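# Move the blue carton from the bookcase to the desk

## Task

Pull the blue carton out of the line of cartons on the bookcase and set it down on the desk. Every brown carton has to stay exactly where it was, neither moved nor rotated. The robot must not tip over or be left leaning, or the attempt fails. The carton must rest on the desk by itself, not kept there by the robot. At the end, open the gripper and back the robot away.

## Robot and tools

ROBOT. A Hello Robot Stretch 3 with one arm: a two-wheel base (0.33 m long, 0.34 m wide), a lift that rides up a mast, and a telescoping arm that reaches out to the robot's right. The base cannot slide sideways, so moving the gripper forward or back means driving the base. Turns in place pivot about the point between the drive wheels, 0.05 m behind the front edge. With the arm drawn in and the wrist folded, a turn sweeps a circle of radius 0.28 m; an unfolded, level gripper reaches past it. For this task each finger pad can squeeze with only about 25 N. Loose objects may occasionally get a brief shove from outside.

FRAMES. Base frame: origin on the floor between the drive wheels, x ahead, y to the left, z up. hand_pose is reported in it, at the point where closed fingertips meet; with all wrist joints at zero its x axis is up, y runs back along the arm toward the mast, z toward the rear. The odometry frame is the base frame as it was at the start of the scene. base_odometry counts wheel rotation only, so slip looks like travel; heading runs -3.142 to 3.142, left positive.

TOOL execute_actions. Arguments: actions, a list holding exactly one action or nothing (an empty list just reports state and images); cameras, a list of names from head_camera, nav_camera, wrist_camera, all (omitted, null or ["all"] gives every camera, [] gives none). There is a single arm, so one action object covers everything; it may contain:
- base: one command only. translate_m is a relative drive in metres, -1 to 1, forward positive, measured from where the base last reported itself. rotate_rad is a relative turn in radians, -3.2 to 3.2, counter-clockwise (left) positive.
- joints: absolute targets keyed by name. lift_m 0 to 1.1 (arm height, metres); arm_m 0 to 0.52 (extension, metres); wrist_yaw_rad -1.345 to 4.42 (0 along the arm, positive toward the front, 3.0 folded over the base); wrist_pitch_rad -1.57 to 0.451 (0 level, negative tips fingers down); wrist_roll_rad -2.911 to 2.911 (0 fingers side by side, level); gripper_m -0.089 to 0.179 (bigger is wider; actual fingertip gap is smaller by about 0.007 nearly shut and 0.025 wide open, zero below 0.007); head_pan_rad -3.953 to 1.73 (0 ahead, positive left, -1.57 along the arm); head_tilt_rad -1.53 to 0.419 (negative down).
- contact_limits: {"arm_m": n}, n a motor effort percentage 1 to 100; arm motion halts as contact_stop when effort hits about n (negative when retracting). Lower is softer, too low stops instantly; the limit also caps holding force until the next action.
All motions in an action begin together. Joints or base left out may still be driving toward an earlier target without it showing. Unknown keys or out-of-range numbers get the call rejected with no motion. An action runs at most 15 s. If a result reports a stop, the remaining execute_actions, wait and finished_scene calls in that reply are skipped.

TOOL wait: seconds, 0 to 10; commands nothing and returns the same report. TOOL zoom_image: camera plus region [x0, y0, x1, y1] in pixels of that camera's latest full image, top-left origin, at most 504 by 504. TOOL finished_scene: scene, an integer 1 or 2; final, ends the scene after the last command is held and says whether the task succeeded.

RESULTS. The pictures line lists the cameras in image order (head_camera 896x504, nav_camera fisheye 672x504, wrist_camera 644x364; calibration K and T_world_to_cam are given and may be slightly off). base_status and joint_status tell how each commanded motion ended: done (for the base, wheels turned the full amount even if slipping), off_target (stopped short, may still push), contact_stop, time_out, torque_fault; after the last three the old target is dropped. on_its_own covers uncommanded parts; "held at" is the held target, not the position. motor_effort is percent of maximum, positive toward higher joint values, peak in brackets; readings carry offsets and noise, and an effort out of its rest range hints at a load or push. Positive wheel effort drives forward. lidar_m: 12 ranges in metres, 30-degree sectors starting straight ahead and going counter-clockwise (4th left, 7th behind, 10th right), in a plane 0.17 m up, 0.15 to 12 m, "-" for nothing; it misses glass, thin legs, and parts hidden by the robot. wrist_depth_mm (45 to 1000) and head_depth_mm (280 to 4000, sideways image) are 7x7 median depths from the top left. base_tilt in degrees, forward and right positive, with a fixed error up to about 4. turned_by_wheels and turned_by_imu give rotation since the last result.

CAUTIONS. The arm and lift stop and go slack when they press hard on something; a slack lift may sag under load or keep pressing. Base, wrist and head have no such stop and keep pushing; a wrist servo pushed hard for several seconds shuts off for 10 s. Pushing with the arm against something solid while the gripper is above about 0.45 m can tip the robot, more so with a raised contact limit or a repeated push. Driving while gripping or pressing on something fixed, or snagging furniture, can tip it too; then reverse in small steps, free the gripper, and lower lift_m to about 0.2 if still leaning. Only fold or unfold the wrist with lift_m between 0.32 and 0.95, wrist_pitch_rad -0.4 and roll near 0; once folded the lift may go to 0.25. With wrist_yaw_rad below -0.4 keep pitch at -0.5 or lower. The base is fast only when stowed (lift_m under 0.30, arm_m under 0.03, wrist_yaw_rad over 2.54). To grip, command gripper_m below the object's width; to release, command at least 0.02 above the contact value; readings do not confirm a hold. Avoid drops, slips, slams and hard pushes, and don't knock the brown cartons.

Each tool is called by a JSON object that holds its "method" and its "body", one argument or row to a line.

## Session

{"method": "execute_actions", "body": {
  "actions": []
}}

Scene clock: 0.00 s.
base_odometry: x=+0.000 y=+0.000 heading=+0.000 (m, m, rad; odometry frame)
turned_by_wheels: +0.000 (rad since the last result)
turned_by_imu: +0.000 (rad since the last result)
base_tilt: forward=-1.0 right=-0.4 (deg)
lidar_m: 2.09 2.41 2.12 2.52 1.82 1.34 1.37 2.29 1.91 2.26 2.13 2.04
head_depth_mm: 1792 1830 1858 1853 1890 1911 1865 / 1845 1943 1976 1970 1989 2009 1966 / 1836 2022 2056 2080 2128 2154 1979 / 1823 2173 2149 2195 2203 2233 2001 / 1810 2293 2330 2329 2380 2382 2031 / 1804 2479 2464 2516 2518 2553 1995 / 1777 2575 2678 2701 2766 2747 2020
base_status: not commanded
joint_positions: lift_m=+0.431 arm_m=+0.002 wrist_yaw_rad=+3.099 wrist_pitch_rad=-0.623 wrist_roll_rad=-0.011 gripper_m=+0.037 head_pan_rad=-0.007 head_tilt_rad=-0.005
joint_status: not commanded
motor_effort: left_wheel=+0 right_wheel=-1 lift_m=+34 arm_m=+0 wrist_yaw_rad=+0 wrist_pitch_rad=+5 wrist_roll_rad=+0 gripper_m=-1 head_pan_rad=+0 head_tilt_rad=+2 (%)
hand_pose: x=-0.0130 y=+0.0465 z=+0.4009 quat_wxyz=(+0.230, +0.674, +0.204, +0.672) (m; base frame)
wrist_depth_mm: - - - - - - - / 978 985 - - - - - / 824 824 823 836 832 841 850 / 706 715 707 716 723 717 723 / 623 621 619 622 625 629 635 / 551 563 - - 552 559 565 / 500 - - - 501 504 513
pictures: head_camera (sideways: a quarter turn clockwise sets it upright), nav_camera (sideways: a quarter turn counterclockwise sets it upright), wrist_camera
Images, in order (width x height): head_camera 896x504, nav_camera 672x504, wrist_camera 644x364.

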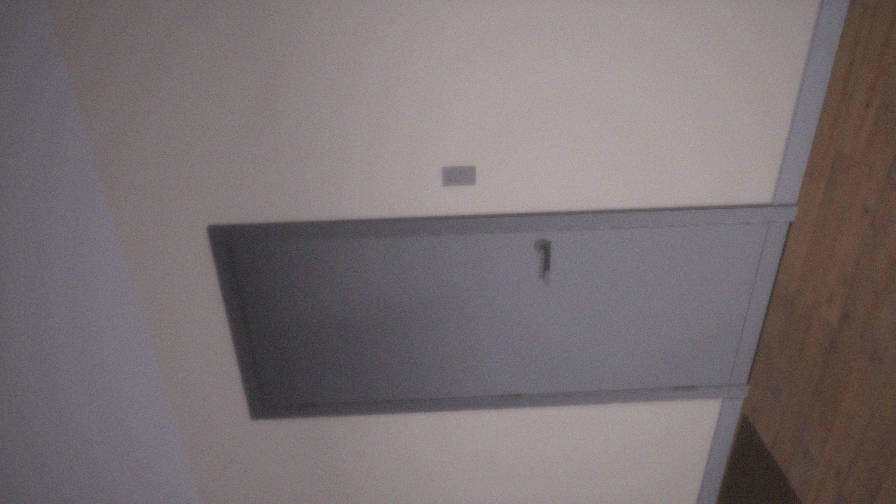

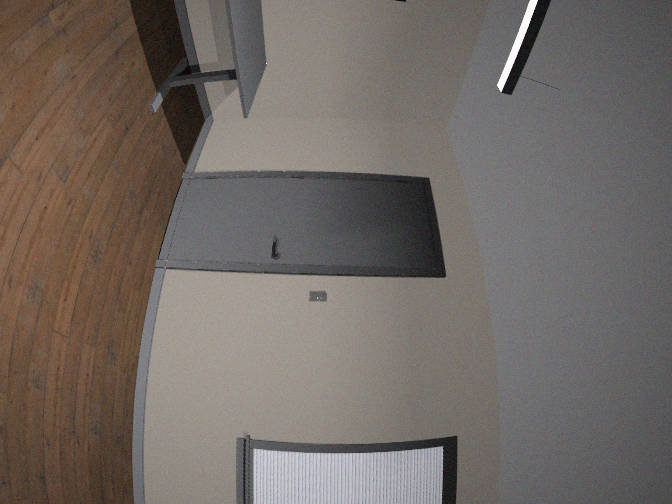

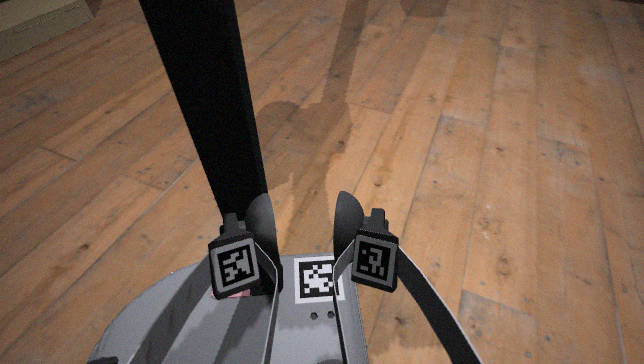

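{"method": "execute_actions", "body": {
  "actions": [
    {"base":{"rotate_rad":1.0},"joints":{"head_pan_rad":0.5,"head_tilt_rad":-0.4,"wrist_pitch_rad":-0.4,"lift_m":0.28}}
  ],
  "cameras": ["nav_camera"]
}}

{"method": "execute_actions", "body": {
  "actions": [
    {"joints":{"head_pan_rad":1.6}}
  ],
  "cameras": ["nav_camera","head_camera"]
}}

Scene clock: 2.93 s.
base_odometry: x=+0.000 y=+0.000 heading=+1.000 (m, m, rad; odometry frame)
turned_by_wheels: +1.000 (rad since the last result)
turned_by_imu: +1.000 (rad since the last result)
base_tilt: forward=-1.0 right=-0.5 (deg)
lidar_m: 2.12 2.63 1.55 1.34 1.62 2.29 1.91 2.23 2.16 2.04 2.07 2.41
head_depth_mm: 2034 2188 2346 2522 2093 1600 1307 / 2129 2298 2476 2596 2126 1618 1307 / 2208 2432 2565 2828 2128 1634 1313 / 2334 2476 2659 2907 2156 1637 1323 / 2424 2594 2853 3007 2151 1637 1322 / 2443 2595 2721 2770 2164 1642 1333 / 2165 2234 2319 2432 2197 1657 1334
base_status: done
joint_positions: lift_m=+0.281 arm_m=+0.002 wrist_yaw_rad=+3.099 wrist_pitch_rad=-0.423 wrist_roll_rad=-0.011 gripper_m=+0.037 head_pan_rad=+0.493 head_tilt_rad=-0.395
joint_status: all done
motor_effort: left_wheel=-3(12) right_wheel=+2(9) lift_m=+17(30) arm_m=-1(0) wrist_yaw_rad=+0(0) wrist_pitch_rad=+10(11) wrist_roll_rad=+0(0) gripper_m=-1(0) head_pan_rad=+3(34) head_tilt_rad=-2(25) (%)
hand_pose: x=-0.0118 y=+0.0763 z=+0.2922 quat_wxyz=(+0.163, +0.690, +0.135, +0.692) (m; base frame)
wrist_depth_mm: - - - - - - - / - - - - - - - / 851 834 836 847 851 850 860 / 667 671 - 671 680 685 680 / 560 556 - 559 557 559 562 / 473 502 - - 480 478 473 / 426 - - - 414 418 415
pictures: nav_camera (sideways: a quarter turn counterclockwise sets it upright)
camera_calibration (this result's frames):
nav_camera: T_world_to_cam=[[0.301002, 0.195618, 0.933344, -1.17546], [0.487083, -0.872972, 0.0258813, 0.0212662], [0.819847, 0.446825, -0.358048, 0.419571], [0, 0, 0, 1]] pos_world=[-0.000527402, 0.0610303, 1.24678]
Images, in order (width x height): nav_camera 672x504.

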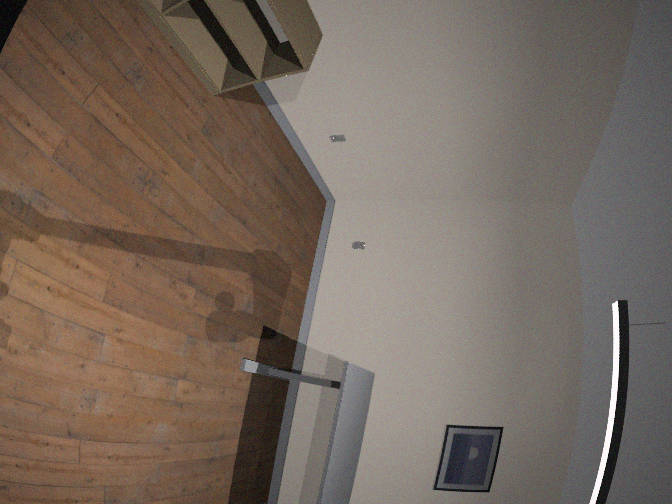

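Scene clock: 4.07 s.
base_odometry: x=+0.000 y=+0.000 heading=+1.000 (m, m, rad; odometry frame)
turned_by_wheels: +0.000 (rad since the last result)
turned_by_imu: +0.000 (rad since the last result)
base_tilt: forward=-1.0 right=-0.4 (deg)
lidar_m: 2.12 2.64 1.55 1.34 1.61 2.29 1.91 2.23 2.17 2.04 2.07 2.41
head_depth_mm: 1450 1577 1699 1759 1748 1602 1311 / 1456 1550 1692 1761 1747 1622 1306 / 1440 1545 1673 1776 1728 1622 1320 / 1423 1535 1669 1697 1748 1653 1320 / 1422 1521 1665 1717 1778 1626 1331 / 1413 1517 1633 1721 1691 1605 1326 / 1396 1510 1631 1767 1915 1726 -
base_status: not commanded
joint_positions: lift_m=+0.281 arm_m=+0.002 wrist_yaw_rad=+3.099 wrist_pitch_rad=-0.423 wrist_roll_rad=-0.011 gripper_m=+0.037 head_pan_rad=+1.593 head_tilt_rad=-0.395
joint_status: all done
motor_effort: left_wheel=-3(3) right_wheel=+3(2) lift_m=+17(17) arm_m=+0(0) wrist_yaw_rad=+1(0) wrist_pitch_rad=+10(10) wrist_roll_rad=+0(0) gripper_m=+0(0) head_pan_rad=+4(40) head_tilt_rad=-2(2) (%)
hand_pose: x=-0.0118 y=+0.0763 z=+0.2922 quat_wxyz=(+0.163, +0.690, +0.135, +0.692) (m; base frame)
wrist_depth_mm: - - - - - - - / - - - - - - - / 857 852 847 856 858 856 863 / 673 672 - 682 672 683 676 / 555 560 - 558 559 557 558 / 476 504 - - 476 476 474 / 424 - - - 415 418 418
pictures: head_camera (sideways: a quarter turn clockwise sets it upright), nav_camera (sideways: a quarter turn counterclockwise sets it upright)
camera_calibration (this result's frames):
head_camera: T_world_to_cam=[[-0.0405405, -0.412617, -0.910002, 1.20263], [-0.999035, 0.00135466, 0.0438927, -0.0509457], [-0.0168781, 0.910904, -0.412274, 0.492094], [0, 0, 0, 1]] pos_world=[0.00616422, 0.0480438, 1.29951]
nav_camera: T_world_to_cam=[[-0.0377335, 0.356994, 0.933344, -1.17339], [0.998946, 0.0379208, 0.0258813, 0.0181439], [-0.0261537, 0.933337, -0.358048, 0.424731], [0, 0, 0, 1]] pos_world=[-0.0512925, 0.0217878, 1.24678]
Images, in order (width x height): head_camera 896x504, nav_camera 672x504.

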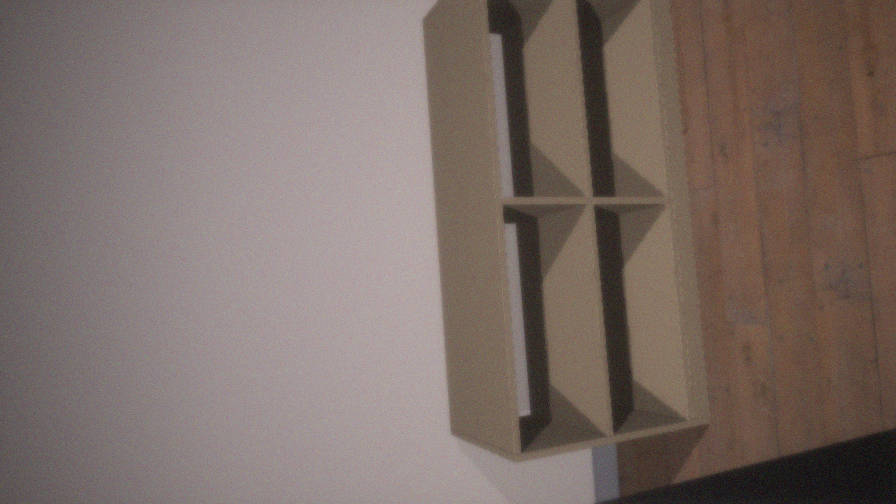

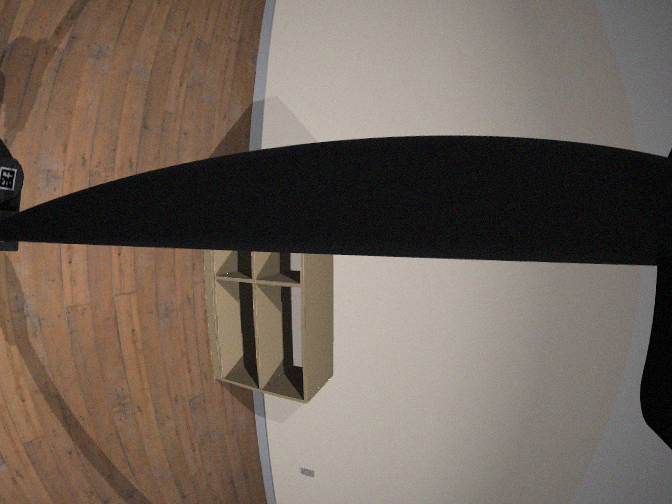

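Bookcase is probably behind.

{"method": "execute_actions", "body": {
  "actions": [
    {"base":{"rotate_rad":3.2},"joints":{"head_pan_rad":0,"head_tilt_rad":-0.3}}
  ],
  "cameras": ["nav_camera","head_camera"]
}}

Scene clock: 7.60 s.
base_odometry: x=+0.000 y=+0.000 heading=-2.083 (m, m, rad; odometry frame)
turned_by_wheels: +3.200 (rad since the last result)
turned_by_imu: +3.191 (rad since the last result)
base_tilt: forward=-0.9 right=-0.4 (deg)
lidar_m: 1.90 2.25 2.13 2.04 2.10 2.42 2.11 2.55 1.55 1.34 1.37 2.29
head_depth_mm: 1838 1943 2101 2267 2316 1772 1383 / 1839 1954 2047 2177 2209 1761 1401 / 1831 1954 2036 2183 2262 1781 1398 / 1816 1902 2046 2185 2258 1775 1400 / 1821 1941 2033 2111 2220 1799 1411 / 1805 1928 2062 2177 2314 1796 1421 / 1808 1929 2052 2190 2314 1831 1425
base_status: done
joint_positions: lift_m=+0.281 arm_m=+0.002 wrist_yaw_rad=+3.099 wrist_pitch_rad=-0.423 wrist_roll_rad=-0.011 gripper_m=+0.037 head_pan_rad=+0.007 head_tilt_rad=-0.309
joint_status: all done
motor_effort: left_wheel=-3(15) right_wheel=+1(12) lift_m=+17(18) arm_m=-1(1) wrist_yaw_rad=+0(0) wrist_pitch_rad=+10(10) wrist_roll_rad=+0(0) gripper_m=-1(0) head_pan_rad=-4(41) head_tilt_rad=+4(18) (%)
hand_pose: x=-0.0118 y=+0.0763 z=+0.2922 quat_wxyz=(+0.162, +0.690, +0.135, +0.692) (m; base frame)
wrist_depth_mm: - - - - - - - / - - - - - - - / 848 861 851 852 851 844 849 / 673 680 - 680 675 671 679 / 556 558 - 555 564 561 555 / 478 506 - - 472 480 476 / 423 - - - 417 418 416
pictures: head_camera (sideways: a quarter turn clockwise sets it upright), nav_camera (sideways: a quarter turn counterclockwise sets it upright)
camera_calibration (this result's frames):
head_camera: T_world_to_cam=[[-0.331968, 0.0472478, -0.942107, 1.24631], [0.0123648, 0.998877, 0.045738, -0.0595227], [0.94321, 0.00353452, -0.332179, 0.382005], [0, 0, 0, 1]] pos_world=[0.0541591, -0.000779714, 1.30377]
nav_camera: T_world_to_cam=[[0.275705, 0.0318332, 0.960715, -1.21104], [0.020745, -0.999416, 0.0271622, 0.0224404], [0.961018, 0.0124413, -0.276204, 0.312193], [0, 0, 0, 1]] pos_world=[0.0334014, 0.0570946, 1.24909]
Images, in order (width x height): head_camera 896x504, nav_camera 672x504.

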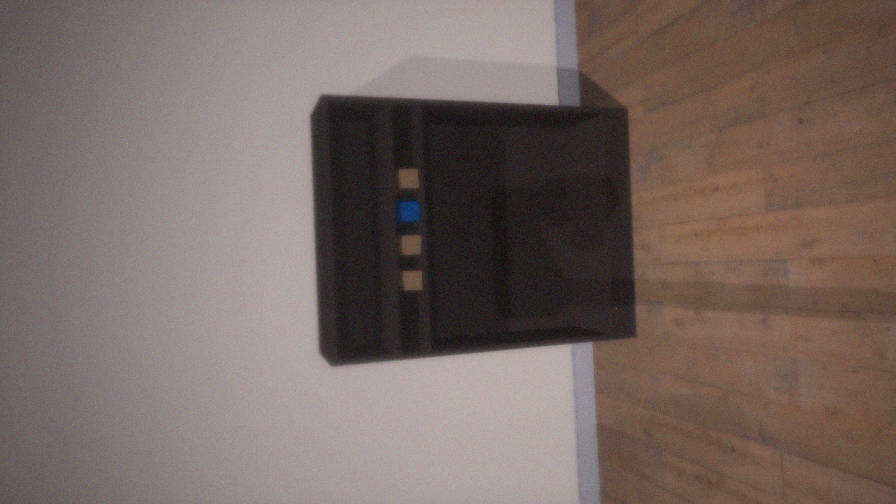

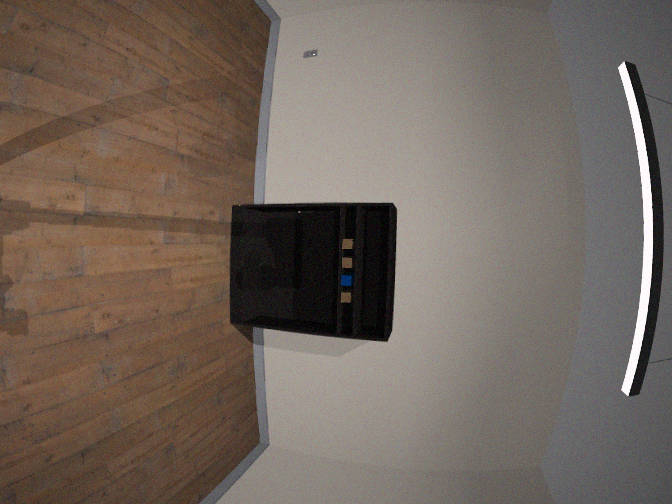

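{"method": "execute_actions", "body": {
  "actions": [
    {"base":{"translate_m":1.0}}
  ],
  "cameras": []
}}

{"method": "execute_actions", "body": {
  "actions": [
    {"base":{"translate_m":0.32}}
  ],
  "cameras": []
}}

{"method": "execute_actions", "body": {
  "actions": [
    {"base":{"rotate_rad":1.6},"joints":{"head_pan_rad":-1.6,"head_tilt_rad":-0.8}}
  ],
  "cameras": ["head_camera"]
}}

{"method": "execute_actions", "body": {
  "actions": [
    {"base":{"translate_m":-0.11},"joints":{"lift_m":0.66}}
  ],
  "cameras": []
}}

{"method": "execute_actions", "body": {
  "actions": [
    {"joints":{"wrist_yaw_rad":0,"gripper_m":0.1}}
  ],
  "cameras": []
}}

{"method": "execute_actions", "body": {
  "actions": [
    {"joints":{"wrist_pitch_rad":0.02,"wrist_roll_rad":0}}
  ],
  "cameras": ["wrist_camera","head_camera"]
}}

Scene clock: 13.53 s.
base_odometry: x=-0.491 y=-0.871 heading=-2.083 (m, m, rad; odometry frame)
turned_by_wheels: +0.000 (rad since the last result)
turned_by_imu: +0.002 (rad since the last result)
base_tilt: forward=-1.0 right=-0.4 (deg)
lidar_m: 1.14 0.94 1.63 2.07 2.13 2.82 3.13 2.21 1.40 1.70 1.74 0.99
head_depth_mm: 987 1056 1114 1041 996 1296 1249 / 981 1053 1114 1051 984 1326 1296 / 985 1044 1114 1053 967 1326 1289 / 978 1047 1108 1075 951 1338 1299 / 975 1035 1107 1074 953 1325 1310 / 975 1036 1102 1093 991 1236 1207 / 969 1025 1097 1002 1217 1354 1415
base_status: done
joint_positions: lift_m=+0.281 arm_m=+0.002 wrist_yaw_rad=+3.099 wrist_pitch_rad=-0.422 wrist_roll_rad=-0.011 gripper_m=+0.037 head_pan_rad=+0.007 head_tilt_rad=-0.309
joint_status: not commanded
motor_effort: left_wheel=-4(10) right_wheel=+2(10) lift_m=+17(18) arm_m=-1(1) wrist_yaw_rad=+1(0) wrist_pitch_rad=+10(10) wrist_roll_rad=+0(0) gripper_m=-1(0) head_pan_rad=-4(3) head_tilt_rad=+4(4) (%)
hand_pose: x=-0.0118 y=+0.0763 z=+0.2923 quat_wxyz=(+0.162, +0.690, +0.135, +0.692) (m; base frame)
wrist_depth_mm: - - - - - - - / - - - - - - - / 857 849 847 859 860 857 869 / 670 679 - 680 672 683 679 / 557 554 - 556 561 554 557 / 473 505 - - 472 480 476 / 427 - - - 415 416 416
pictures: none
No camera images: the call's "cameras" was empty. Leave "cameras" out to get every camera's image.

Scene clock: 16.33 s.
base_odometry: x=-0.648 y=-1.150 heading=-2.084 (m, m, rad; odometry frame)
turned_by_wheels: +0.000 (rad since the last result)
turned_by_imu: +0.001 (rad since the last result)
base_tilt: forward=-1.0 right=-0.5 (deg)
lidar_m: 0.82 0.64 1.20 2.08 2.15 2.87 3.90 1.97 1.56 1.69 1.28 0.72
head_depth_mm: 714 760 810 736 783 632 1035 / 709 756 805 750 749 640 1032 / 710 751 808 759 760 660 1030 / 705 751 799 767 762 638 1026 / 705 750 797 777 765 641 1030 / 701 743 795 785 771 676 1012 / 696 741 791 801 765 673 817
base_status: done
joint_positions: lift_m=+0.281 arm_m=+0.002 wrist_yaw_rad=+3.099 wrist_pitch_rad=-0.422 wrist_roll_rad=-0.011 gripper_m=+0.037 head_pan_rad=+0.007 head_tilt_rad=-0.309
joint_status: not commanded
motor_effort: left_wheel=-3(12) right_wheel=+2(9) lift_m=+18(17) arm_m=-2(1) wrist_yaw_rad=+0(0) wrist_pitch_rad=+10(10) wrist_roll_rad=+0(0) gripper_m=+0(0) head_pan_rad=-4(3) head_tilt_rad=+4(4) (%)
hand_pose: x=-0.0118 y=+0.0763 z=+0.2923 quat_wxyz=(+0.162, +0.690, +0.135, +0.692) (m; base frame)
wrist_depth_mm: - - - - - - 896 / - - - - - - 909 / 864 855 862 857 860 864 823 / 672 674 - 678 675 672 681 / 556 560 - 559 558 563 563 / 476 508 - - 477 479 474 / 424 - - - 413 414 418
pictures: none
No camera images: the call's "cameras" was empty. Leave "cameras" out to get every camera's image.

Scene clock: 18.73 s.
base_odometry: x=-0.648 y=-1.150 heading=-0.484 (m, m, rad; odometry frame)
turned_by_wheels: +1.600 (rad since the last result)
turned_by_imu: +1.594 (rad since the last result)
base_tilt: forward=-0.9 right=-0.5 (deg)
lidar_m: 2.08 2.15 2.92 3.44 1.98 1.55 1.69 1.25 0.72 0.82 0.64 1.22
head_depth_mm: 702 586 730 1108 1266 1221 1089 / 700 591 707 1136 1311 1229 1099 / 697 567 712 1126 1315 1231 1119 / 692 567 716 1123 1314 1241 1123 / 688 573 719 1111 1322 1237 1109 / 686 576 721 777 1277 1220 1103 / 689 583 724 780 1353 1269 1107
base_status: done
joint_positions: lift_m=+0.281 arm_m=+0.002 wrist_yaw_rad=+3.099 wrist_pitch_rad=-0.422 wrist_roll_rad=-0.011 gripper_m=+0.037 head_pan_rad=-1.593 head_tilt_rad=-0.790
joint_status: all done
motor_effort: left_wheel=-3(13) right_wheel=+2(12) lift_m=+17(17) arm_m=-1(1) wrist_yaw_rad=+0(1) wrist_pitch_rad=+10(10) wrist_roll_rad=+0(0) gripper_m=+0(1) head_pan_rad=-3(40) head_tilt_rad=-4(34) (%)
hand_pose: x=-0.0118 y=+0.0763 z=+0.2923 quat_wxyz=(+0.162, +0.690, +0.135, +0.692) (m; base frame)
wrist_depth_mm: - - - - - - - / - - - - - - - / 864 858 863 859 857 844 870 / 669 670 - 672 683 675 685 / 558 555 - 559 562 556 561 / 478 506 - - 473 480 479 / 428 - - - 413 415 415
pictures: head_camera (sideways: a quarter turn clockwise sets it upright)
camera_calibration (this result's frames):
head_camera: T_world_to_cam=[[0.065727, 0.728759, -0.681609, 0.904225], [0.997671, -0.0604692, 0.0315524, -0.0470404], [-0.0182223, -0.682095, -0.731036, 0.906798], [0, 0, 0, 1]] pos_world=[0.00402286, -0.0432831, 1.28071]
Images, in order (width x height): head_camera 896x504.

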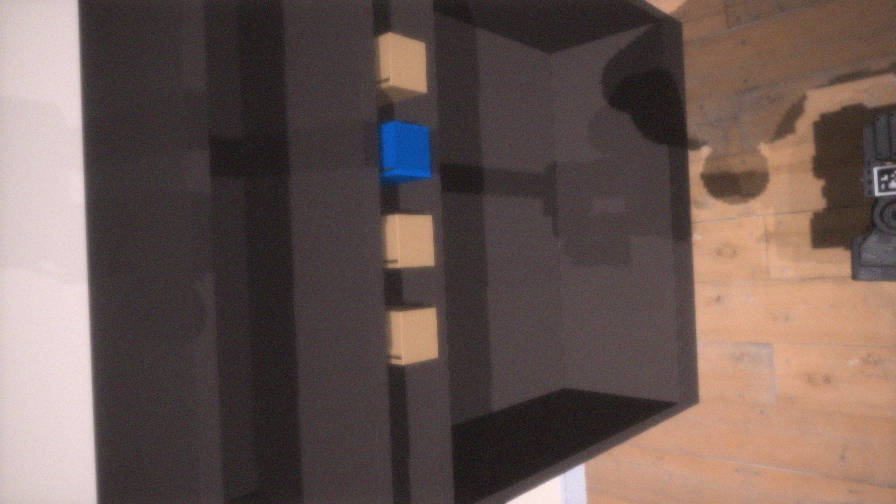

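Scene clock: 23.03 s.
base_odometry: x=-0.745 y=-1.099 heading=-0.484 (m, m, rad; odometry frame)
turned_by_wheels: +0.000 (rad since the last result)
turned_by_imu: +0.000 (rad since the last result)
base_tilt: forward=-1.0 right=-0.4 (deg)
lidar_m: 2.18 2.27 3.08 3.89 1.91 1.47 1.58 1.26 0.65 0.83 0.70 1.22
head_depth_mm: 700 587 728 840 1103 1245 - / 703 591 706 1140 1294 1230 - / 700 566 711 1128 1316 1230 - / 694 568 715 1119 1318 1235 - / 687 574 718 1110 1303 1240 1081 / 685 576 721 756 1303 1218 1107 / 691 581 725 760 1177 1241 1106
base_status: done
joint_positions: lift_m=+0.659 arm_m=+0.002 wrist_yaw_rad=+3.099 wrist_pitch_rad=-0.422 wrist_roll_rad=-0.011 gripper_m=+0.037 head_pan_rad=-1.593 head_tilt_rad=-0.790
joint_status: all done
motor_effort: left_wheel=-2(14) right_wheel=+2(6) lift_m=+50(53) arm_m=-1(2) wrist_yaw_rad=+1(1) wrist_pitch_rad=+10(10) wrist_roll_rad=+0(0) gripper_m=-1(1) head_pan_rad=-3(3) head_tilt_rad=-5(5) (%)
hand_pose: x=-0.0118 y=+0.0763 z=+0.6712 quat_wxyz=(+0.162, +0.690, +0.134, +0.692) (m; base frame)
wrist_depth_mm: - - - - - - - / - - - - - - - / - - - - - - - / - - - - - - - / - - - - - - - / 902 892 - 899 891 905 903 / 796 774 779 796 803 791 798
pictures: none
No camera images: the call's "cameras" was empty. Leave "cameras" out to get every camera's image.

Scene clock: 25.60 s.
base_odometry: x=-0.745 y=-1.099 heading=-0.484 (m, m, rad; odometry frame)
turned_by_wheels: +0.000 (rad since the last result)
turned_by_imu: +0.000 (rad since the last result)
base_tilt: forward=-1.0 right=-0.4 (deg)
lidar_m: 2.19 2.27 3.08 3.47 1.90 1.46 1.58 1.26 0.65 0.82 0.71 1.23
head_depth_mm: 699 589 729 838 1115 1238 - / 703 591 708 1133 1297 1227 - / 698 566 715 1123 1312 1234 - / 692 571 715 1115 1316 1231 1093 / 690 572 717 1111 1311 1224 1108 / 686 577 720 753 1301 1218 1109 / 690 582 727 756 1180 1239 1105
base_status: not commanded
joint_positions: lift_m=+0.659 arm_m=+0.002 wrist_yaw_rad=+0.003 wrist_pitch_rad=-0.422 wrist_roll_rad=-0.011 gripper_m=+0.100 head_pan_rad=-1.593 head_tilt_rad=-0.790
joint_status: all done
motor_effort: left_wheel=-3(3) right_wheel=+2(2) lift_m=+50(50) arm_m=-2(1) wrist_yaw_rad=-3(4) wrist_pitch_rad=+10(10) wrist_roll_rad=+0(0) gripper_m=+0(100) head_pan_rad=-3(4) head_tilt_rad=-5(5) (%)
hand_pose: x=-0.0207 y=-0.3713 z=+0.6712 quat_wxyz=(+0.696, +0.150, -0.687, -0.146) (m; base frame)
wrist_depth_mm: 507 519 515 525 523 514 358 / 533 564 570 577 580 521 358 / 536 622 626 637 640 525 392 / 538 691 701 708 717 529 804 / 537 745 813 813 797 529 959 / 548 697 792 789 773 666 922 / 770 692 694 692 688 763 785
pictures: none
No camera images: the call's "cameras" was empty. Leave "cameras" out to get every camera's image.

Scene clock: 26.67 s.
base_odometry: x=-0.745 y=-1.099 heading=-0.484 (m, m, rad; odometry frame)
turned_by_wheels: +0.000 (rad since the last result)
turned_by_imu: +0.000 (rad since the last result)
base_tilt: forward=-1.0 right=-0.4 (deg)
lidar_m: 2.19 2.27 3.09 3.90 1.90 1.47 1.58 1.25 0.65 0.82 0.70 1.22
head_depth_mm: 702 586 729 840 1102 1245 - / 699 591 707 1134 1297 1224 - / 698 565 712 1128 1302 1227 - / 689 568 718 1119 1324 1239 1094 / 691 572 716 1115 1316 1231 1104 / 687 578 720 753 1306 1219 1107 / 687 582 726 757 1173 1232 1114
base_status: not commanded
joint_positions: lift_m=+0.659 arm_m=+0.002 wrist_yaw_rad=+0.003 wrist_pitch_rad=-0.007 wrist_roll_rad=-0.004 gripper_m=+0.100 head_pan_rad=-1.593 head_tilt_rad=-0.790
joint_status: all done
motor_effort: left_wheel=-2(3) right_wheel=+1(2) lift_m=+50(50) arm_m=-2(1) wrist_yaw_rad=-2(3) wrist_pitch_rad=+12(12) wrist_roll_rad=+2(2) gripper_m=+1(0) head_pan_rad=-3(3) head_tilt_rad=-4(5) (%)
hand_pose: x=-0.0206 y=-0.4035 z=+0.7723 quat_wxyz=(+0.709, +0.004, -0.705, -0.001) (m; base frame)
wrist_depth_mm: 520 523 527 532 534 520 355 / 310 367 463 540 547 336 327 / 484 345 373 311 325 495 358 / 319 321 324 324 326 345 333 / 534 611 613 614 620 535 382 / 531 624 632 635 658 510 402 / 517 662 658 674 672 590 425
pictures: head_camera (sideways: a quarter turn clockwise sets it upright), wrist_camera
camera_calibration (this result's frames):
head_camera: T_world_to_cam=[[0.0659545, 0.728738, -0.681609, 0.904223], [0.997652, -0.0607807, 0.0315524, -0.0470403], [-0.0184352, -0.68209, -0.731036, 0.906799], [0, 0, 0, 1]] pos_world=[0.00400934, -0.0432824, 1.28071]
wrist_camera: T_world_to_cam=[[-0.998632, 0.045644, -0.0255181, 0.00875455], [0.0352447, 0.22699, -0.973259, 0.870442], [-0.0386311, -0.972827, -0.228288, -0.0492475], [0, 0, 0, 1]] pos_world=[-0.0238384, -0.245891, 0.836147]
Images, in order (width x height): head_camera 896x504, wrist_camera 644x364.

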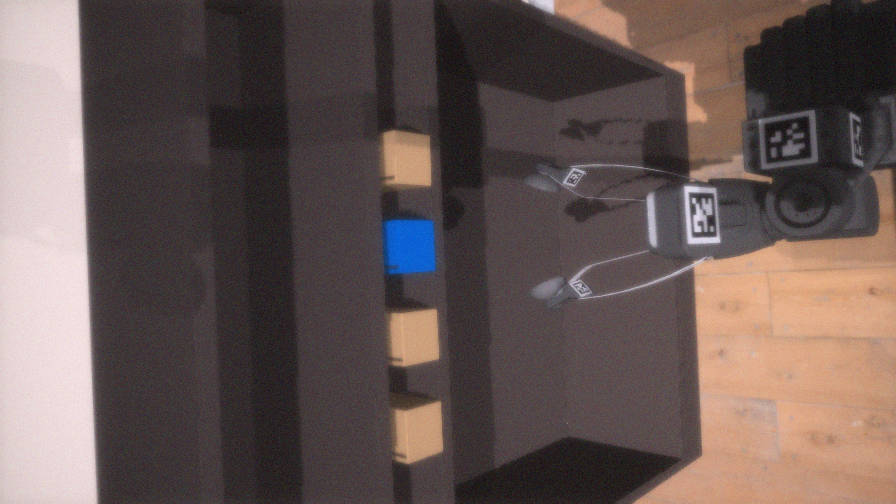

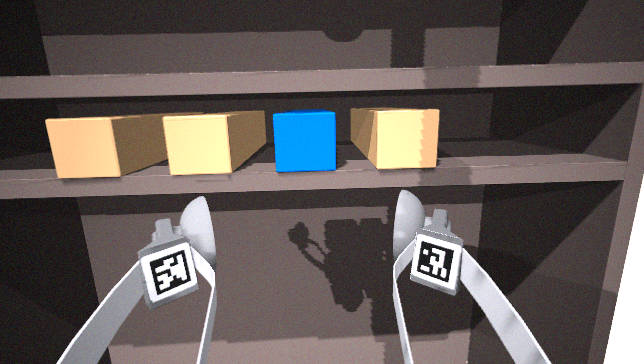

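{"method": "execute_actions", "body": {
  "actions": [
    {"joints":{"lift_m":0.69,"arm_m":0.11,"gripper_m":0.082}}
  ],
  "cameras": ["wrist_camera","head_camera"]
}}

Scene clock: 29.00 s.
base_odometry: x=-0.745 y=-1.099 heading=-0.484 (m, m, rad; odometry frame)
turned_by_wheels: +0.000 (rad since the last result)
turned_by_imu: +0.000 (rad since the last result)
base_tilt: forward=-1.0 right=-0.4 (deg)
lidar_m: 2.19 2.26 3.07 3.89 1.91 1.46 1.58 1.25 0.65 0.82 0.70 1.22
head_depth_mm: 700 586 725 836 1100 1280 - / 701 591 707 1138 1304 - 1091 / 695 566 711 1122 1337 1204 1100 / 693 567 710 1118 1316 1227 1101 / 687 571 716 773 1303 1229 1105 / 687 577 722 750 1306 1215 1104 / 692 580 728 756 1176 1243 1109
base_status: not commanded
joint_positions: lift_m=+0.689 arm_m=+0.110 wrist_yaw_rad=+0.002 wrist_pitch_rad=-0.005 wrist_roll_rad=-0.004 gripper_m=+0.082 head_pan_rad=-1.593 head_tilt_rad=-0.790
joint_status: all done
motor_effort: left_wheel=-3(3) right_wheel=+1(1) lift_m=+50(56) arm_m=+5(7) wrist_yaw_rad=-1(3) wrist_pitch_rad=+11(12) wrist_roll_rad=+2(3) gripper_m=+0(100) head_pan_rad=-3(3) head_tilt_rad=-4(5) (%)
hand_pose: x=-0.0208 y=-0.5107 z=+0.8027 quat_wxyz=(+0.709, +0.003, -0.705, -0.001) (m; base frame)
wrist_depth_mm: 425 428 432 434 435 435 357 / 440 442 446 449 451 450 343 / 202 203 205 206 207 442 331 / 247 208 268 212 214 302 332 / 226 216 225 219 223 229 232 / 494 513 523 527 529 508 368 / 517 542 545 544 553 512 368
pictures: head_camera (sideways: a quarter turn clockwise sets it upright), wrist_camera
camera_calibration (this result's frames):
head_camera: T_world_to_cam=[[0.0659547, 0.728738, -0.681609, 0.904223], [0.997652, -0.060781, 0.0315524, -0.0470403], [-0.0184354, -0.68209, -0.731036, 0.906799], [0, 0, 0, 1]] pos_world=[0.00400933, -0.0432824, 1.28071]
wrist_camera: T_world_to_cam=[[-0.998565, 0.0466866, -0.0262246, 0.0152494], [0.0361103, 0.225477, -0.973579, 0.923868], [-0.03954, -0.973129, -0.226839, -0.147972], [0, 0, 0, 1]] pos_world=[-0.0239845, -0.353019, 0.866293]
Images, in order (width x height): head_camera 896x504, wrist_camera 644x364.

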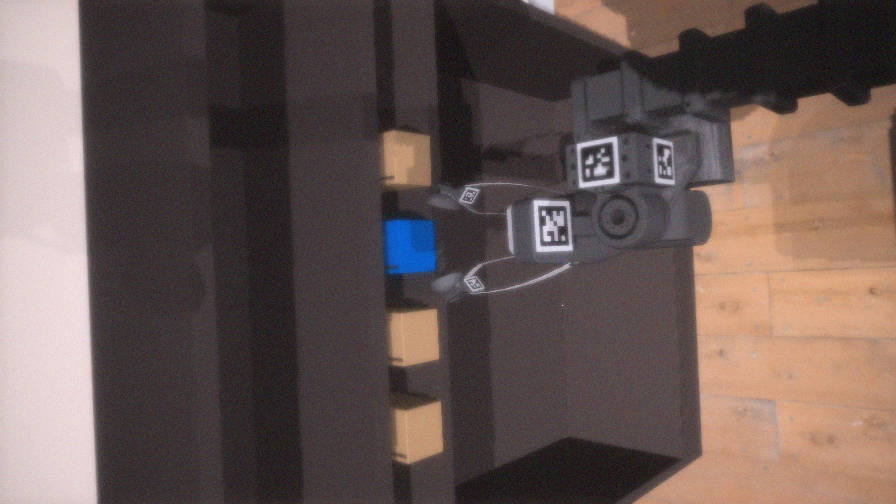

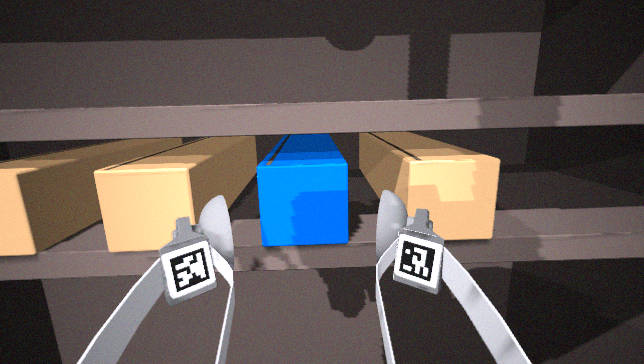

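{"method": "execute_actions", "body": {
  "actions": [
    {"base":{"translate_m":0.002},"joints":{"arm_m":0.165},"contact_limits":{"arm_m":15}}
  ],
  "cameras": ["wrist_camera","head_camera"]
}}

Scene clock: 30.83 s.
base_odometry: x=-0.743 y=-1.100 heading=-0.484 (m, m, rad; odometry frame)
turned_by_wheels: +0.000 (rad since the last result)
turned_by_imu: +0.000 (rad since the last result)
base_tilt: forward=-1.0 right=-0.5 (deg)
lidar_m: 2.18 2.26 3.09 3.90 1.91 1.47 1.58 1.26 0.65 0.82 0.70 1.22
head_depth_mm: 699 588 729 842 1106 1271 - / 703 591 709 1134 - 1223 1093 / 696 564 712 1126 - 1227 1113 / 692 569 715 740 1320 1230 1101 / 688 572 721 1117 1313 1227 1105 / 685 576 724 753 1304 1221 1108 / 692 581 724 756 1174 1231 1110
base_status: done
joint_positions: lift_m=+0.689 arm_m=+0.165 wrist_yaw_rad=+0.002 wrist_pitch_rad=-0.005 wrist_roll_rad=-0.004 gripper_m=+0.082 head_pan_rad=-1.593 head_tilt_rad=-0.790
joint_status: all done
motor_effort: left_wheel=-3(6) right_wheel=+2(7) lift_m=+50(50) arm_m=+5(7) wrist_yaw_rad=-2(2) wrist_pitch_rad=+11(11) wrist_roll_rad=+2(2) gripper_m=+0(1) head_pan_rad=-3(4) head_tilt_rad=-5(5) (%)
contact_limits: arm_m 15 (drawing in: default 29, maximum 48; extending or still: default 39, maximum 65)
hand_pose: x=-0.0209 y=-0.5657 z=+0.8027 quat_wxyz=(+0.709, +0.003, -0.706, -0.001) (m; base frame)
wrist_depth_mm: 376 380 381 382 384 389 358 / 389 393 393 398 397 399 344 / 149 150 150 152 152 154 155 / 214 171 230 158 211 158 327 / 156 158 161 159 167 162 225 / 164 163 172 166 175 173 176 / 468 478 477 483 488 482 370
pictures: head_camera (sideways: a quarter turn clockwise sets it upright), wrist_camera
camera_calibration (this result's frames):
head_camera: T_world_to_cam=[[0.0659544, 0.728738, -0.681609, 0.904223], [0.997652, -0.0607806, 0.0315524, -0.0470403], [-0.0184351, -0.68209, -0.731036, 0.906799], [0, 0, 0, 1]] pos_world=[0.00400935, -0.0432824, 1.28071]
wrist_camera: T_world_to_cam=[[-0.998563, 0.0467333, -0.0262389, 0.0178431], [0.0361346, 0.225473, -0.973579, 0.936269], [-0.0395824, -0.973128, -0.226838, -0.201496], [0, 0, 0, 1]] pos_world=[-0.02399, -0.408019, 0.866293]
Images, in order (width x height): head_camera 896x504, wrist_camera 644x364.

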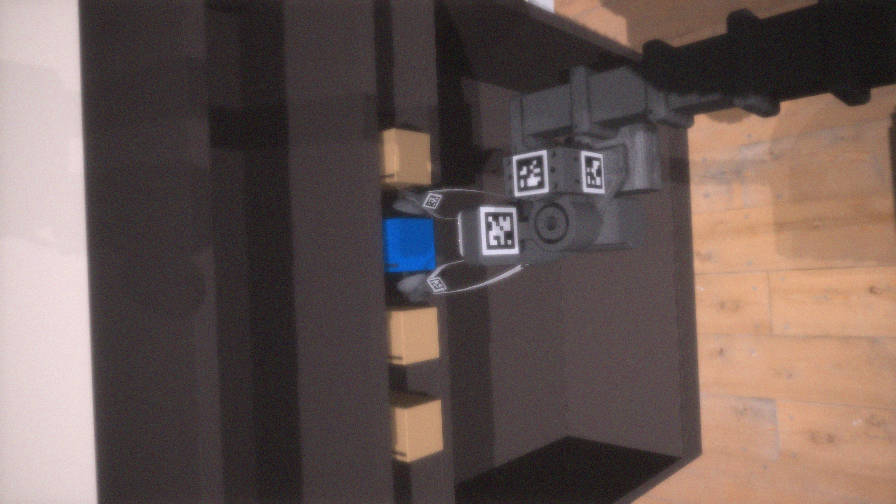

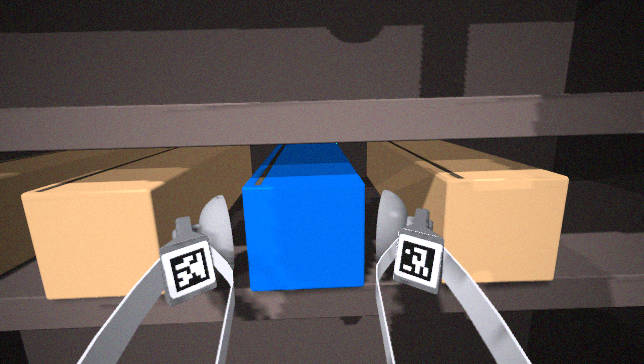

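{"method": "execute_actions", "body": {
  "actions": [
    {"joints":{"arm_m":0.185,"gripper_m":0.077},"contact_limits":{"arm_m":15}}
  ],
  "cameras": ["wrist_camera"]
}}

{"method": "execute_actions", "body": {
  "actions": [
    {"joints":{"gripper_m":0.0}}
  ],
  "cameras": []
}}

{"method": "execute_actions", "body": {
  "actions": [
    {"joints":{"arm_m":0.13}}
  ],
  "cameras": ["wrist_camera","head_camera"]
}}

Scene clock: 32.23 s.
base_odometry: x=-0.743 y=-1.100 heading=-0.484 (m, m, rad; odometry frame)
turned_by_wheels: +0.000 (rad since the last result)
turned_by_imu: +0.000 (rad since the last result)
base_tilt: forward=-0.9 right=-0.4 (deg)
lidar_m: 2.19 2.27 3.08 3.90 1.90 1.47 1.58 1.25 0.66 0.82 0.70 1.22
head_depth_mm: 698 586 730 844 1101 1266 - / 701 594 711 1131 - 1220 1095 / 699 566 713 736 - 1231 1096 / 695 567 716 714 1318 1234 1105 / 689 573 719 1110 1318 1236 1106 / 685 576 723 753 1307 1214 1107 / 690 581 726 760 1172 1233 1104
base_status: not commanded
joint_positions: lift_m=+0.689 arm_m=+0.185 wrist_yaw_rad=+0.002 wrist_pitch_rad=-0.005 wrist_roll_rad=-0.004 gripper_m=+0.077 head_pan_rad=-1.593 head_tilt_rad=-0.790
joint_status: all done
motor_effort: left_wheel=-3(3) right_wheel=+2(2) lift_m=+50(50) arm_m=+4(5) wrist_yaw_rad=-1(2) wrist_pitch_rad=+11(11) wrist_roll_rad=+2(2) gripper_m=-1(96) head_pan_rad=-3(3) head_tilt_rad=-5(4) (%)
contact_limits: arm_m 15 (drawing in: default 29, maximum 48; extending or still: default 39, maximum 65)
hand_pose: x=-0.0209 y=-0.5857 z=+0.8027 quat_wxyz=(+0.709, +0.003, -0.706, -0.001) (m; base frame)
wrist_depth_mm: 358 359 363 365 365 370 360 / 369 371 378 377 377 381 346 / 130 130 131 132 133 134 135 / 214 170 231 157 213 148 320 / 136 142 138 138 160 141 144 / 141 142 145 144 160 147 155 / 152 153 153 156 157 458 342
pictures: wrist_camera
camera_calibration (this result's frames):
wrist_camera: T_world_to_cam=[[-0.998563, 0.0467348, -0.0262391, 0.0187785], [0.0361352, 0.225473, -0.973579, 0.940779], [-0.0395838, -0.973128, -0.226838, -0.22096], [0, 0, 0, 1]] pos_world=[-0.0239902, -0.42802, 0.866293]
Images, in order (width x height): wrist_camera 644x364.

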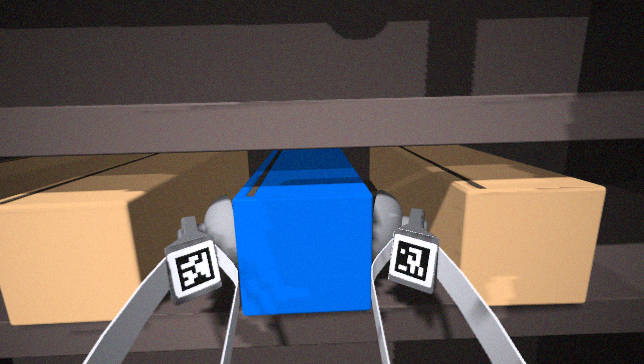

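Scene clock: 33.50 s.
base_odometry: x=-0.743 y=-1.100 heading=-0.484 (m, m, rad; odometry frame)
turned_by_wheels: +0.000 (rad since the last result)
turned_by_imu: +0.000 (rad since the last result)
base_tilt: forward=-1.0 right=-0.4 (deg)
lidar_m: 2.18 2.26 3.07 3.46 1.90 1.47 1.58 1.26 0.65 0.82 0.70 1.22
head_depth_mm: 699 586 728 839 1104 1271 - / 701 592 707 1131 - 1228 1094 / 698 565 713 745 - 1230 1094 / 694 569 715 708 1310 1233 1105 / 690 573 717 1115 1304 1223 1105 / 686 578 722 754 1305 1217 1108 / 688 583 725 756 1170 1227 1110
base_status: not commanded
joint_positions: lift_m=+0.689 arm_m=+0.185 wrist_yaw_rad=+0.002 wrist_pitch_rad=-0.005 wrist_roll_rad=-0.004 gripper_m=+0.038 head_pan_rad=-1.593 head_tilt_rad=-0.790
joint_status: gripper_m off_target (ended at +0.038, target +0.000)
motor_effort: left_wheel=-3(3) right_wheel=+2(1) lift_m=+50(50) arm_m=+5(5) wrist_yaw_rad=-1(2) wrist_pitch_rad=+11(11) wrist_roll_rad=+2(2) gripper_m=-100(100) head_pan_rad=-3(4) head_tilt_rad=-5(4) (%)
hand_pose: x=-0.0209 y=-0.5857 z=+0.8027 quat_wxyz=(+0.709, +0.003, -0.706, -0.001) (m; base frame)
wrist_depth_mm: 358 360 361 365 368 370 361 / 373 374 377 375 377 381 345 / 129 130 131 132 133 134 135 / 213 170 229 157 213 148 322 / 135 142 135 135 169 141 196 / 141 142 142 141 159 146 155 / 151 153 154 155 156 459 341
pictures: none
No camera images: the call's "cameras" was empty. Leave "cameras" out to get every camera's image.

Scene clock: 35.03 s.
base_odometry: x=-0.743 y=-1.100 heading=-0.484 (m, m, rad; odometry frame)
turned_by_wheels: +0.000 (rad since the last result)
turned_by_imu: +0.000 (rad since the last result)
base_tilt: forward=-1.0 right=-0.4 (deg)
lidar_m: 2.19 2.26 3.07 3.90 1.91 1.47 1.58 1.26 0.66 0.82 0.70 1.22
head_depth_mm: 701 588 727 842 1109 1291 - / 703 589 708 1137 1294 1207 1096 / 697 568 710 1124 - 1216 1099 / 695 569 714 671 1304 1238 1106 / 692 573 719 1116 1313 1227 1112 / 685 576 727 750 1304 1226 1108 / 690 581 727 761 1169 1232 1105
base_status: not commanded
joint_positions: lift_m=+0.689 arm_m=+0.130 wrist_yaw_rad=+0.002 wrist_pitch_rad=-0.005 wrist_roll_rad=-0.004 gripper_m=+0.007 head_pan_rad=-1.593 head_tilt_rad=-0.790
joint_status: all done
on_its_own: gripper_m moved -0.031 toward your old target +0.000
motor_effort: left_wheel=-3(3) right_wheel=+1(2) lift_m=+50(50) arm_m=-6(7) wrist_yaw_rad=-1(1) wrist_pitch_rad=+11(11) wrist_roll_rad=+2(2) gripper_m=-100(100) head_pan_rad=-3(4) head_tilt_rad=-5(5) (%)
hand_pose: x=-0.0209 y=-0.5315 z=+0.8027 quat_wxyz=(+0.709, +0.003, -0.706, -0.001) (m; base frame)
wrist_depth_mm: 407 408 408 412 418 418 357 / 421 423 427 431 431 428 345 / 181 182 184 186 187 188 332 / 235 188 229 157 209 194 334 / 223 193 134 134 198 207 227 / 204 204 140 139 511 451 351 / 507 513 520 527 520 511 370
pictures: head_camera (sideways: a quarter turn clockwise sets it upright), wrist_camera
camera_calibration (this result's frames):
head_camera: T_world_to_cam=[[0.0659545, 0.728738, -0.681609, 0.904223], [0.997652, -0.0607807, 0.0315524, -0.0470403], [-0.0184352, -0.68209, -0.731036, 0.906799], [0, 0, 0, 1]] pos_world=[0.00400934, -0.0432824, 1.28071]
wrist_camera: T_world_to_cam=[[-0.998563, 0.046733, -0.0262382, 0.0162432], [0.0361339, 0.225473, -0.973579, 0.928553], [-0.0395823, -0.973128, -0.226837, -0.168194], [0, 0, 0, 1]] pos_world=[-0.0239899, -0.373797, 0.866293]
Images, in order (width x height): head_camera 896x504, wrist_camera 644x364.

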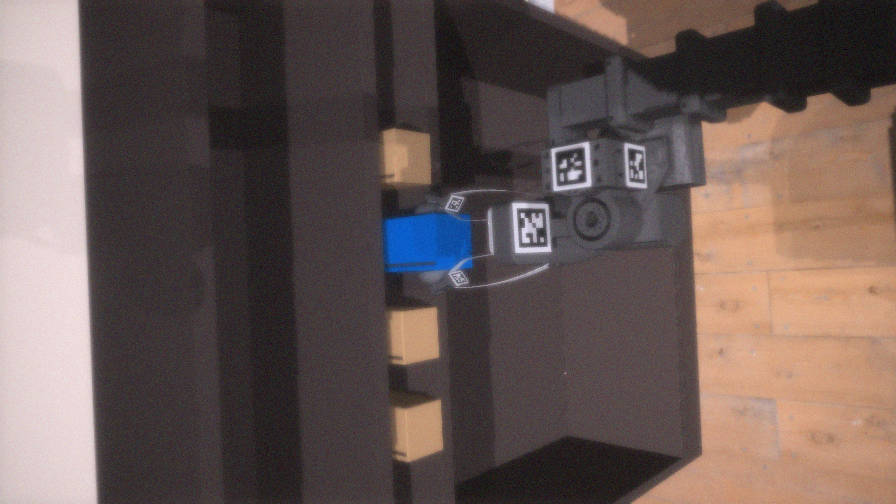

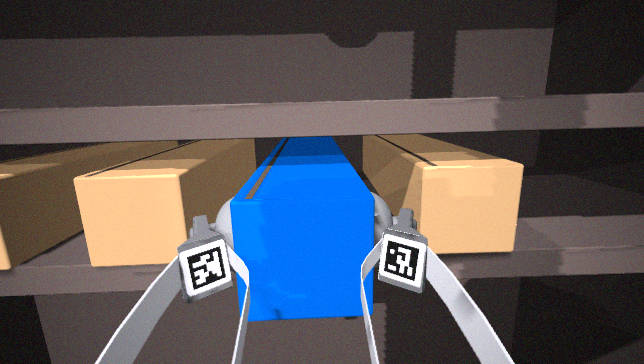

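{"method": "execute_actions", "body": {
  "actions": [
    {"joints":{"gripper_m":0.081}}
  ],
  "cameras": []
}}

{"method": "execute_actions", "body": {
  "actions": [
    {"joints":{"arm_m":0.19},"contact_limits":{"arm_m":15}}
  ],
  "cameras": ["wrist_camera","head_camera"]
}}

Scene clock: 36.63 s.
base_odometry: x=-0.743 y=-1.100 heading=-0.484 (m, m, rad; odometry frame)
turned_by_wheels: +0.000 (rad since the last result)
turned_by_imu: +0.000 (rad since the last result)
base_tilt: forward=-1.0 right=-0.4 (deg)
lidar_m: 2.18 2.26 3.08 3.90 1.90 1.47 1.58 1.25 0.66 0.82 0.70 1.22
head_depth_mm: 702 588 727 840 1099 1287 - / 699 590 708 1130 1297 1205 1096 / 695 565 711 1126 - 1216 1100 / 692 568 713 676 1300 1231 1097 / 688 571 720 1110 1314 1228 1100 / 686 578 721 753 1309 1221 1106 / 690 583 725 757 1161 1229 1107
base_status: not commanded
joint_positions: lift_m=+0.689 arm_m=+0.130 wrist_yaw_rad=+0.002 wrist_pitch_rad=-0.005 wrist_roll_rad=-0.004 gripper_m=+0.066 head_pan_rad=-1.593 head_tilt_rad=-0.790
joint_status: gripper_m off_target (ended at +0.066, target +0.081)
motor_effort: left_wheel=-3(2) right_wheel=+2(2) lift_m=+50(50) arm_m=-6(6) wrist_yaw_rad=-1(1) wrist_pitch_rad=+11(11) wrist_roll_rad=+2(2) gripper_m=+100(100) head_pan_rad=-4(3) head_tilt_rad=-5(5) (%)
hand_pose: x=-0.0209 y=-0.5315 z=+0.8027 quat_wxyz=(+0.709, +0.003, -0.706, -0.001) (m; base frame)
wrist_depth_mm: 407 409 413 413 414 418 358 / 419 425 430 432 434 434 346 / 182 182 184 185 186 188 331 / 236 188 229 158 208 194 331 / 223 192 137 138 198 206 227 / 205 204 144 143 510 453 352 / 505 514 522 521 526 513 368
pictures: none
No camera images: the call's "cameras" was empty. Leave "cameras" out to get every camera's image.

Scene clock: 38.23 s.
base_odometry: x=-0.743 y=-1.100 heading=-0.484 (m, m, rad; odometry frame)
turned_by_wheels: +0.000 (rad since the last result)
turned_by_imu: +0.000 (rad since the last result)
base_tilt: forward=-1.0 right=-0.4 (deg)
lidar_m: 2.19 2.26 3.08 3.91 1.90 1.47 1.58 1.26 0.65 0.82 0.70 1.22
head_depth_mm: 701 586 728 846 1102 1269 - / 702 590 709 1130 - 1214 1092 / 699 565 713 725 - 1238 1098 / 694 569 713 694 1298 1237 1104 / 691 572 719 1107 1315 1233 1105 / 689 578 721 756 1302 1217 1108 / 689 581 727 760 1168 1231 1109
base_status: not commanded
joint_positions: lift_m=+0.689 arm_m=+0.190 wrist_yaw_rad=+0.002 wrist_pitch_rad=-0.005 wrist_roll_rad=-0.004 gripper_m=+0.081 head_pan_rad=-1.593 head_tilt_rad=-0.790
joint_status: all done
on_its_own: gripper_m moved +0.015 to your old target +0.081
motor_effort: left_wheel=-3(3) right_wheel=+2(1) lift_m=+50(50) arm_m=+5(5) wrist_yaw_rad=-1(2) wrist_pitch_rad=+11(11) wrist_roll_rad=+2(2) gripper_m=+0(100) head_pan_rad=-4(4) head_tilt_rad=-4(5) (%)
contact_limits: arm_m 15 (drawing in: default 29, maximum 48; extending or still: default 39, maximum 65)
hand_pose: x=-0.0209 y=-0.5907 z=+0.8027 quat_wxyz=(+0.709, +0.003, -0.706, -0.001) (m; base frame)
wrist_depth_mm: 352 355 358 359 361 366 359 / 365 371 367 373 371 374 345 / 125 125 126 127 128 129 129 / 213 170 230 157 208 148 320 / 130 138 123 124 152 136 137 / 135 137 129 129 152 141 144 / 146 148 148 149 150 152 153
pictures: head_camera (sideways: a quarter turn clockwise sets it upright), wrist_camera
camera_calibration (this result's frames):
head_camera: T_world_to_cam=[[0.0659546, 0.728738, -0.681609, 0.904223], [0.997652, -0.0607808, 0.0315524, -0.0470403], [-0.0184353, -0.68209, -0.731036, 0.906799], [0, 0, 0, 1]] pos_world=[0.00400934, -0.0432824, 1.28071]
wrist_camera: T_world_to_cam=[[-0.99856, 0.0467843, -0.0262547, 0.0190408], [0.0361608, 0.225452, -0.973583, 0.9419], [-0.0396292, -0.97313, -0.226819, -0.225832], [0, 0, 0, 1]] pos_world=[-0.023996, -0.433008, 0.866295]
Images, in order (width x height): head_camera 896x504, wrist_camera 644x364.

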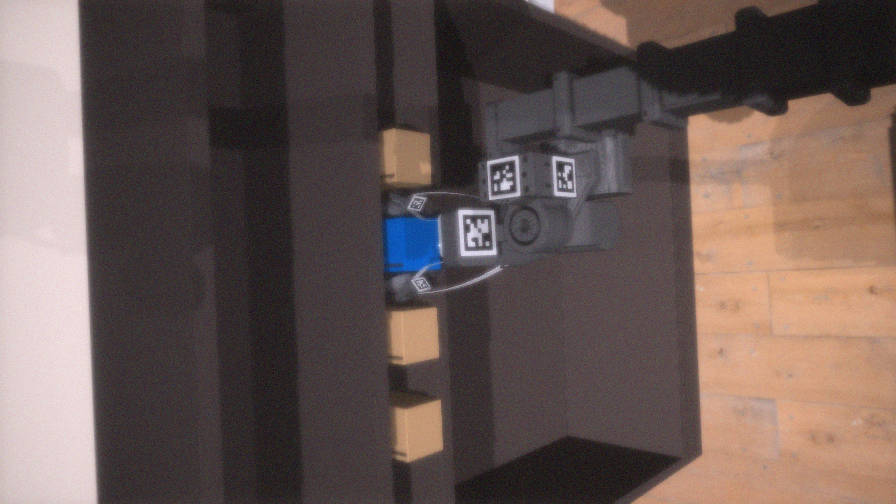

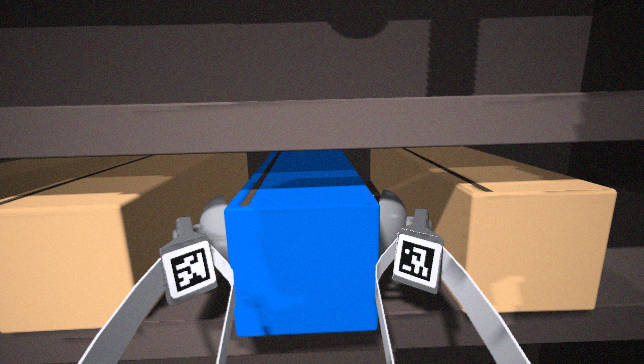

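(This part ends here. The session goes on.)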